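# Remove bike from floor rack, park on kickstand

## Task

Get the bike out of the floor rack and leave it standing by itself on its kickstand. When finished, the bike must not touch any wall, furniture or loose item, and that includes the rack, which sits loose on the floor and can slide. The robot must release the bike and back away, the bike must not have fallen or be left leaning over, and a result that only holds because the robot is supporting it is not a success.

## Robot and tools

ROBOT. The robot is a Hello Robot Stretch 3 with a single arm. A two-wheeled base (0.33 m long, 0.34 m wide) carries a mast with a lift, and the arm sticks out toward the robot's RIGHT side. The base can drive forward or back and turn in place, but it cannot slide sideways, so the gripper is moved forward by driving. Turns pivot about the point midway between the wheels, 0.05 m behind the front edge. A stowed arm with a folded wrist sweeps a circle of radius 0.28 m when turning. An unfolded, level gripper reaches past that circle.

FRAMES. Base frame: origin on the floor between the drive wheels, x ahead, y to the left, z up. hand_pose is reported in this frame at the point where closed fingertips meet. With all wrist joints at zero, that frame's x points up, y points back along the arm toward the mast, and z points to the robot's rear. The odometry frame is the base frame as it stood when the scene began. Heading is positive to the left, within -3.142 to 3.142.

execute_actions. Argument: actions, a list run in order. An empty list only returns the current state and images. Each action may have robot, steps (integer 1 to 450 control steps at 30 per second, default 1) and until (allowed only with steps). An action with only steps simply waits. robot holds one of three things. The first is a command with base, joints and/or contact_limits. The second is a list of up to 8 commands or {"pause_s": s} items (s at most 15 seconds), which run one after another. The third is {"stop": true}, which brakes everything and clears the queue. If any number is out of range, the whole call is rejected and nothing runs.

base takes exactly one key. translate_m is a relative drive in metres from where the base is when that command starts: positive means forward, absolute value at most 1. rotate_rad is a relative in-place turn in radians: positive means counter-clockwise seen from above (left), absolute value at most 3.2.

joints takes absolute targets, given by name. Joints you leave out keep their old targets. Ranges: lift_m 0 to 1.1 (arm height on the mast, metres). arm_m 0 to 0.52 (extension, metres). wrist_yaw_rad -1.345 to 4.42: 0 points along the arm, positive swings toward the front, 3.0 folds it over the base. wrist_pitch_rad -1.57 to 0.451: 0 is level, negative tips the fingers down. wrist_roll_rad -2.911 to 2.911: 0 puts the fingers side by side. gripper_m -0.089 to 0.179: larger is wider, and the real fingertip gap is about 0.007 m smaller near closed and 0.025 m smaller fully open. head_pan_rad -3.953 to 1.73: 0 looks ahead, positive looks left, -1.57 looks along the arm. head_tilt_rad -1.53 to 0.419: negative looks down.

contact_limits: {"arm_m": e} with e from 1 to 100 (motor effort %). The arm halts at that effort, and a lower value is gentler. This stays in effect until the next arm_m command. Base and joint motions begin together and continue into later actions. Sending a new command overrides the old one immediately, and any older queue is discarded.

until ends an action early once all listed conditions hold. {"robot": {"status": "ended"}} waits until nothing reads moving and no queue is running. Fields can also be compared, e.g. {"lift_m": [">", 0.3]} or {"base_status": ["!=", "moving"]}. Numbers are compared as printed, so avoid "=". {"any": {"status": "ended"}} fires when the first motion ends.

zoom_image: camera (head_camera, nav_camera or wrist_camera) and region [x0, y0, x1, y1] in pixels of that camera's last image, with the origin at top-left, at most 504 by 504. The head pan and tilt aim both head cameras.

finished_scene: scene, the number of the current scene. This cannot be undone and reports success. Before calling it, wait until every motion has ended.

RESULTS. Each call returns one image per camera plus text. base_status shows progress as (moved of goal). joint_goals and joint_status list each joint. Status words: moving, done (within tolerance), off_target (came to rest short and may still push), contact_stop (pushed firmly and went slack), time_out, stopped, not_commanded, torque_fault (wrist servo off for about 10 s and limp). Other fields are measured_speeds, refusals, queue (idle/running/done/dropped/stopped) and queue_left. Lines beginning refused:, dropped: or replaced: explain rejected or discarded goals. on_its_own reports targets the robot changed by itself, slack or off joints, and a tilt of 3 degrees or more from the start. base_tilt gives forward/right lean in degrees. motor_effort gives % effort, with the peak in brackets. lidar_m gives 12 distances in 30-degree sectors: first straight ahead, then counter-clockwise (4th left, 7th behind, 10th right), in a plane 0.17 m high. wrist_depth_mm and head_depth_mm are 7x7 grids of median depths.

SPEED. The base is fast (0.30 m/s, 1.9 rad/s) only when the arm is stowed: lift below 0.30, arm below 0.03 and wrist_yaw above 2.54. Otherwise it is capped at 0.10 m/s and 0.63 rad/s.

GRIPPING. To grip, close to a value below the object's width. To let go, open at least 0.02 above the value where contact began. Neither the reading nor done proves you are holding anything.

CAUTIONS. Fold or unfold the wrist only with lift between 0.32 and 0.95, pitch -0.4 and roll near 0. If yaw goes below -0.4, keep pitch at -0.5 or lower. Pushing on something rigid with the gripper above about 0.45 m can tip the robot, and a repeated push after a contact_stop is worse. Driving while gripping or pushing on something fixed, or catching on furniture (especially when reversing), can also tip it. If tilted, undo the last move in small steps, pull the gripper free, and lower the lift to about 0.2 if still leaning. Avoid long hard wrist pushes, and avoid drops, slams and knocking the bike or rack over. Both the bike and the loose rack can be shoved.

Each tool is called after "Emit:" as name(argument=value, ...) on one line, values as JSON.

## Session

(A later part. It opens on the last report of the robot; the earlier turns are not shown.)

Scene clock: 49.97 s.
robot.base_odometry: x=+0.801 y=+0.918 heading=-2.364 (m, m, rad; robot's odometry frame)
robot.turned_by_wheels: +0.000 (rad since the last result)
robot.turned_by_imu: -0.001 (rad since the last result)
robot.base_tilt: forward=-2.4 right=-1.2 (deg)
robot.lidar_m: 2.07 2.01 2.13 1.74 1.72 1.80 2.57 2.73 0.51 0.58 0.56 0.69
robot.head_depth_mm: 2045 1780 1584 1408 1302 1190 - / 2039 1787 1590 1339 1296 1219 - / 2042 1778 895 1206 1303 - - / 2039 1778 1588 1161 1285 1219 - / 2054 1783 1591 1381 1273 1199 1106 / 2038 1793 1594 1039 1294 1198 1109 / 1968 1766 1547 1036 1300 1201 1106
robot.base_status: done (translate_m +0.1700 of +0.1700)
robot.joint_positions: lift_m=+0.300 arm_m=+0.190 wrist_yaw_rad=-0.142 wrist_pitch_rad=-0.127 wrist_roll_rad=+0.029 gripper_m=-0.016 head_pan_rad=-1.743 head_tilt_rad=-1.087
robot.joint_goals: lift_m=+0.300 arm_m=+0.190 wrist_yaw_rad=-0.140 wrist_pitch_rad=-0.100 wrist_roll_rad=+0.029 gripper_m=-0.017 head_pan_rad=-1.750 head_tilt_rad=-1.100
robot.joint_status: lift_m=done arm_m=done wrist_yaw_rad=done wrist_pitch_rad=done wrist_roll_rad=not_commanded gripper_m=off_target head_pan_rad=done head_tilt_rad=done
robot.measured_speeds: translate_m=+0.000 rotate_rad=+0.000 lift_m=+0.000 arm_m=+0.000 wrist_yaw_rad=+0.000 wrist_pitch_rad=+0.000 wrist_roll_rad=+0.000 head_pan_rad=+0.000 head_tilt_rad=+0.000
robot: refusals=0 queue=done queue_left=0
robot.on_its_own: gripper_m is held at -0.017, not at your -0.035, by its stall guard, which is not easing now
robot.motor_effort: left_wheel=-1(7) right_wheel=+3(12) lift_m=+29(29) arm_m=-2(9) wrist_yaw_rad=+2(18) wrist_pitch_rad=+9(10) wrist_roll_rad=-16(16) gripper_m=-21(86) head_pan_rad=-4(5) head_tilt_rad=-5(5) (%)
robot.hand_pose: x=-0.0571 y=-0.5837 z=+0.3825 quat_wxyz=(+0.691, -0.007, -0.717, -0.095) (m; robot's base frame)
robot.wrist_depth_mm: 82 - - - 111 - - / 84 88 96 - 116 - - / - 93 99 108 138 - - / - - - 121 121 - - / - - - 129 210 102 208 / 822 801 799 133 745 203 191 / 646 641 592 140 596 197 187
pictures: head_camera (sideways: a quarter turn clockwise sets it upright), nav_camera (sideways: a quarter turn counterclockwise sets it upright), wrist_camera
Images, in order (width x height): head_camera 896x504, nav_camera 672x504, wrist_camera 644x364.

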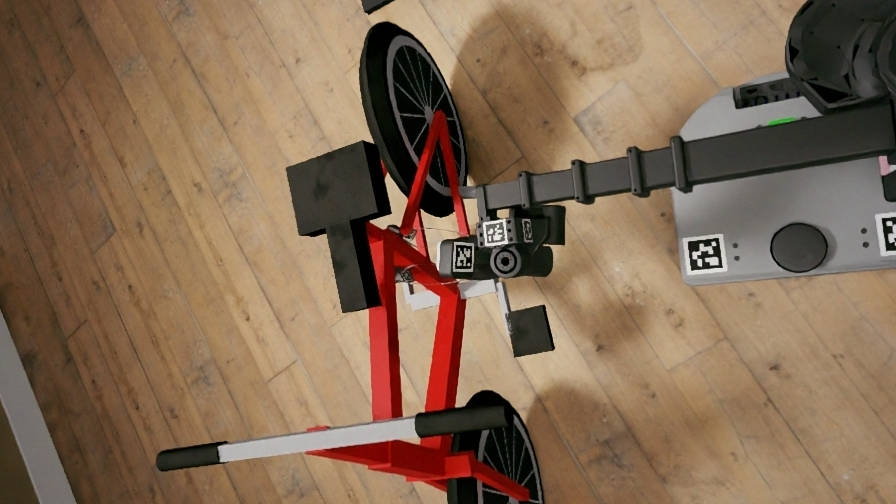

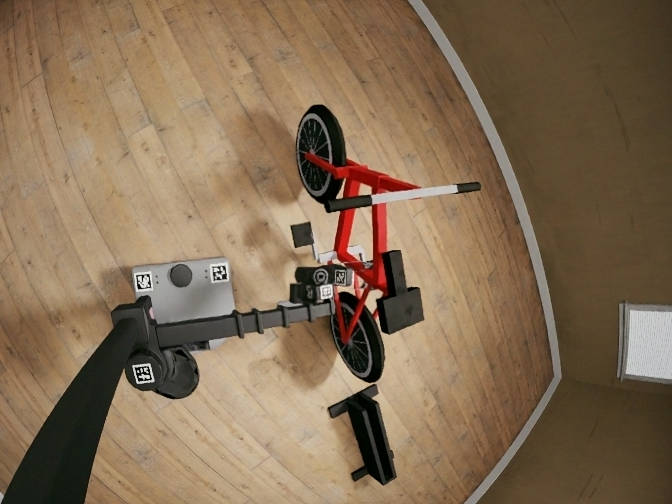

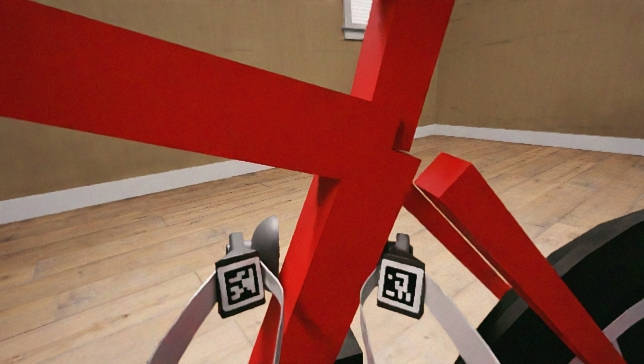

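Emit:
execute_actions(actions=[{"robot":{"joints":{"arm_m":0.135,"wrist_pitch_rad":-0.17}},"steps":100,"until":{"robot":{"status":"ended"}}},{"steps":15}])

Scene clock: 52.00 s.
robot.base_odometry: x=+0.801 y=+0.918 heading=-2.364 (m, m, rad; robot's odometry frame)
robot.turned_by_wheels: +0.000 (rad since the last result)
robot.turned_by_imu: -0.001 (rad since the last result)
robot.base_tilt: forward=-2.3 right=-1.4 (deg)
robot.lidar_m: 2.06 2.02 2.13 1.75 1.72 1.80 2.56 2.74 0.51 0.37 0.37 0.65
robot.head_depth_mm: 2033 1787 1587 1389 1303 1190 - / 2022 1784 1590 1303 1303 1219 - / 2030 1789 1586 1061 1301 - - / 2039 1787 1600 957 1272 1225 - / 2046 1798 1597 1374 1287 1194 1099 / 2035 1799 1592 869 1273 1196 1107 / 1986 1796 1566 1032 1290 1198 1106
robot.base_status: done (translate_m +0.1700 of +0.1700)
robot.joint_positions: lift_m=+0.300 arm_m=+0.135 wrist_yaw_rad=-0.167 wrist_pitch_rad=-0.177 wrist_roll_rad=+0.039 gripper_m=-0.013 head_pan_rad=-1.743 head_tilt_rad=-1.087
robot.joint_goals: lift_m=+0.300 arm_m=+0.135 wrist_yaw_rad=-0.140 wrist_pitch_rad=-0.170 wrist_roll_rad=+0.039 gripper_m=-0.014 head_pan_rad=-1.750 head_tilt_rad=-1.100
robot.joint_status: lift_m=done arm_m=done wrist_yaw_rad=done wrist_pitch_rad=done wrist_roll_rad=not_commanded gripper_m=off_target head_pan_rad=done head_tilt_rad=done
robot.measured_speeds: translate_m=+0.000 rotate_rad=+0.000 lift_m=+0.000 arm_m=+0.000 wrist_yaw_rad=+0.000 wrist_pitch_rad=+0.000 wrist_roll_rad=+0.000 head_pan_rad=+0.000 head_tilt_rad=+0.000
robot: refusals=0 queue=done queue_left=0
robot.on_its_own: gripper_m is held at -0.014, not at your -0.035, by its stall guard, which is still easing; wrist_yaw_rad is at rest, and its effort (+24) is outside its rest range (-12 to +12)
robot.motor_effort: left_wheel=-6(7) right_wheel=+11(11) lift_m=+29(28) arm_m=+6(8) wrist_yaw_rad=+24(24) wrist_pitch_rad=+2(12) wrist_roll_rad=-21(21) gripper_m=-21(22) head_pan_rad=-5(5) head_tilt_rad=-5(5) (%)
robot.hand_pose: x=-0.0627 y=-0.5240 z=+0.3699 quat_wxyz=(+0.683, +0.001, -0.720, -0.121) (m; robot's base frame)
robot.wrist_depth_mm: - 87 - - 97 - - / - 70 78 110 102 - - / - 75 83 91 103 - - / - - - 102 116 - - / - - - 129 214 87 205 / 774 754 726 134 - 211 205 / 624 604 296 149 301 214 248
pictures: head_camera (sideways: a quarter turn clockwise sets it upright), nav_camera (sideways: a quarter turn counterclockwise sets it upright), wrist_camera
Images, in order (width x height): head_camera 896x504, nav_camera 672x504, wrist_camera 644x364.

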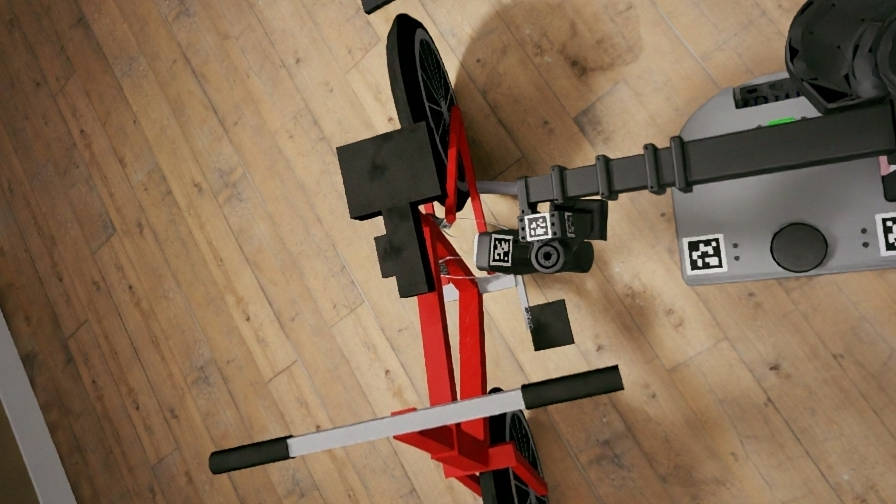

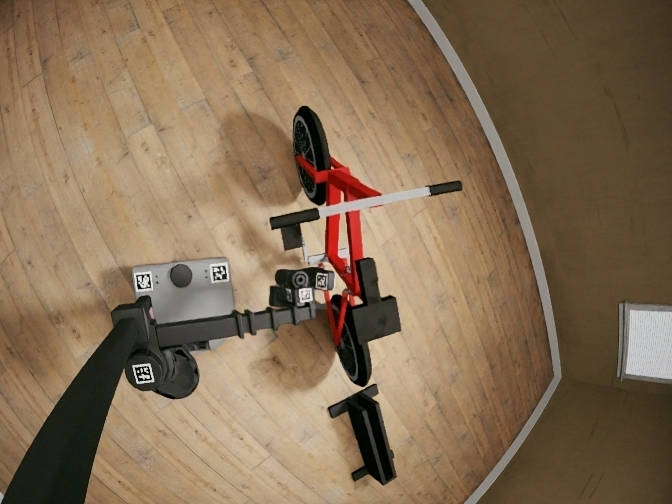

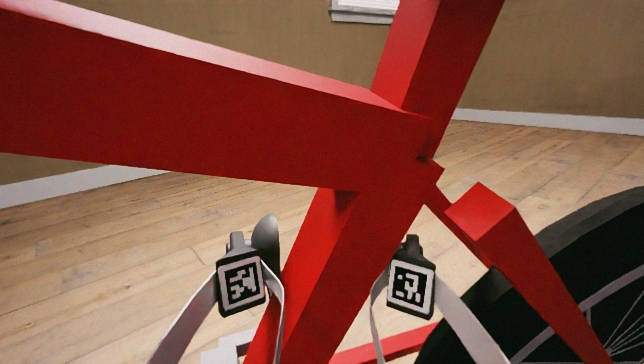

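Emit:
execute_actions(actions=[{"robot":{"joints":{"arm_m":0.12}},"steps":60,"until":{"robot":{"status":"ended"}}},{"robot":{"joints":{"gripper_m":0.07}},"steps":60,"until":{"robot":{"status":"ended"}}},{"robot":{"joints":{"arm_m":0.0}},"steps":100,"until":{"robot":{"status":"ended"}}},{"robot":[{"joints":{"wrist_pitch_rad":-1.2,"wrist_yaw_rad":0,"lift_m":0.35}},{"base":{"rotate_rad":-0.35}},{"base":{"translate_m":-0.55},"joints":{"head_pan_rad":-1.1,"head_tilt_rad":-0.9}}],"steps":450,"until":{"robot":{"status":"ended"}}}])

Scene clock: 66.00 s.
robot.base_odometry: x=+1.302 y=+1.146 heading=-2.714 (m, m, rad; robot's odometry frame)
robot.turned_by_wheels: -0.350 (rad since the last result)
robot.turned_by_imu: -0.352 (rad since the last result)
robot.base_tilt: forward=-2.4 right=-1.2 (deg)
robot.lidar_m: 1.07 2.39 2.38 1.54 1.31 1.31 1.49 2.37 2.36 2.68 0.72 0.74
robot.head_depth_mm: 2648 2331 1888 1627 1410 1242 1114 / 2554 2311 1906 1612 1402 1247 1137 / 2474 2298 1911 1621 1398 1238 1150 / 2390 2328 1909 1344 1402 1241 1123 / 2306 2307 1903 1304 1404 1244 1120 / 2235 2298 1907 1022 1377 1237 1115 / 2171 2297 1905 1235 1380 1244 1114
robot.base_status: done (translate_m -0.5500 of -0.5500)
robot.joint_positions: lift_m=+0.350 arm_m=+0.001 wrist_yaw_rad=-0.002 wrist_pitch_rad=-1.199 wrist_roll_rad=-0.005 gripper_m=+0.070 head_pan_rad=-1.107 head_tilt_rad=-0.902
robot.joint_goals: lift_m=+0.350 arm_m=+0.000 wrist_yaw_rad=+0.000 wrist_pitch_rad=-1.200 wrist_roll_rad=-0.005 gripper_m=+0.070 head_pan_rad=-1.100 head_tilt_rad=-0.900
robot.joint_status: lift_m=done arm_m=done wrist_yaw_rad=done wrist_pitch_rad=done wrist_roll_rad=not_commanded gripper_m=done head_pan_rad=done head_tilt_rad=done
robot.measured_speeds: translate_m=+0.000 rotate_rad=+0.000 lift_m=+0.000 arm_m=+0.000 wrist_yaw_rad=+0.000 wrist_pitch_rad=+0.000 wrist_roll_rad=+0.000 head_pan_rad=+0.000 head_tilt_rad=+0.000
robot: refusals=0 queue=done queue_left=0
robot.motor_effort: left_wheel=+4(8) right_wheel=-3(16) lift_m=+33(34) arm_m=-4(5) wrist_yaw_rad=+2(30) wrist_pitch_rad=-1(11) wrist_roll_rad=-2(22) gripper_m=+0(78) head_pan_rad=+6(49) head_tilt_rad=+0(13) (%)
robot.hand_pose: x=-0.0218 y=-0.2168 z=+0.2411 quat_wxyz=(+0.585, +0.399, -0.582, -0.399) (m; robot's base frame)
robot.wrist_depth_mm: 466 472 474 476 479 479 480 / 447 452 452 458 460 465 462 / 434 435 439 441 444 440 444 / 420 424 421 430 430 426 431 / 407 406 410 411 415 414 415 / 395 394 - 399 - 400 404 / 387 382 383 - - - 389
pictures: head_camera (sideways: a quarter turn clockwise sets it upright), nav_camera (sideways: a quarter turn counterclockwise sets it upright), wrist_camera
Images, in order (width x height): head_camera 896x504, nav_camera 672x504, wrist_camera 644x364.

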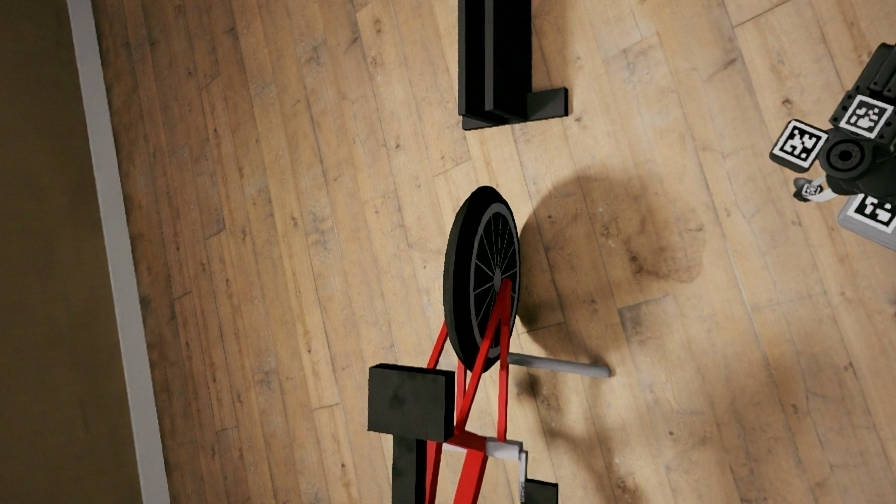

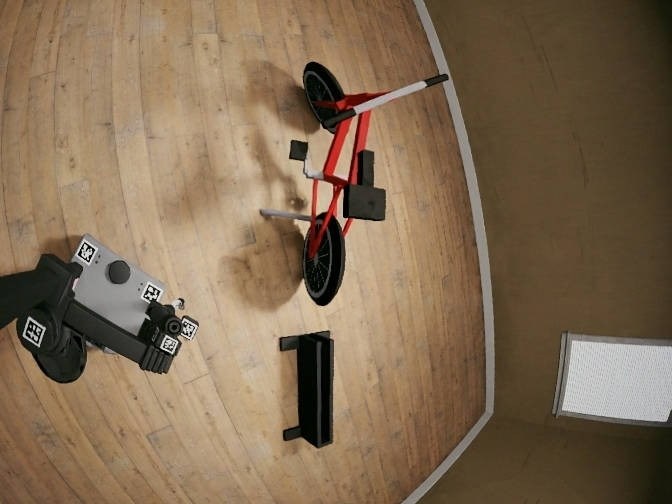

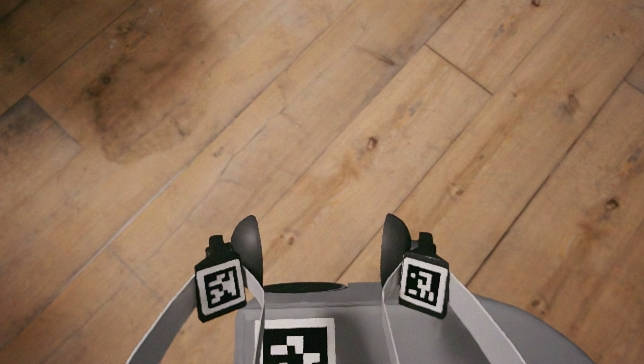

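Emit:
finished_scene(scene=2)

The scene is finished: the task was done.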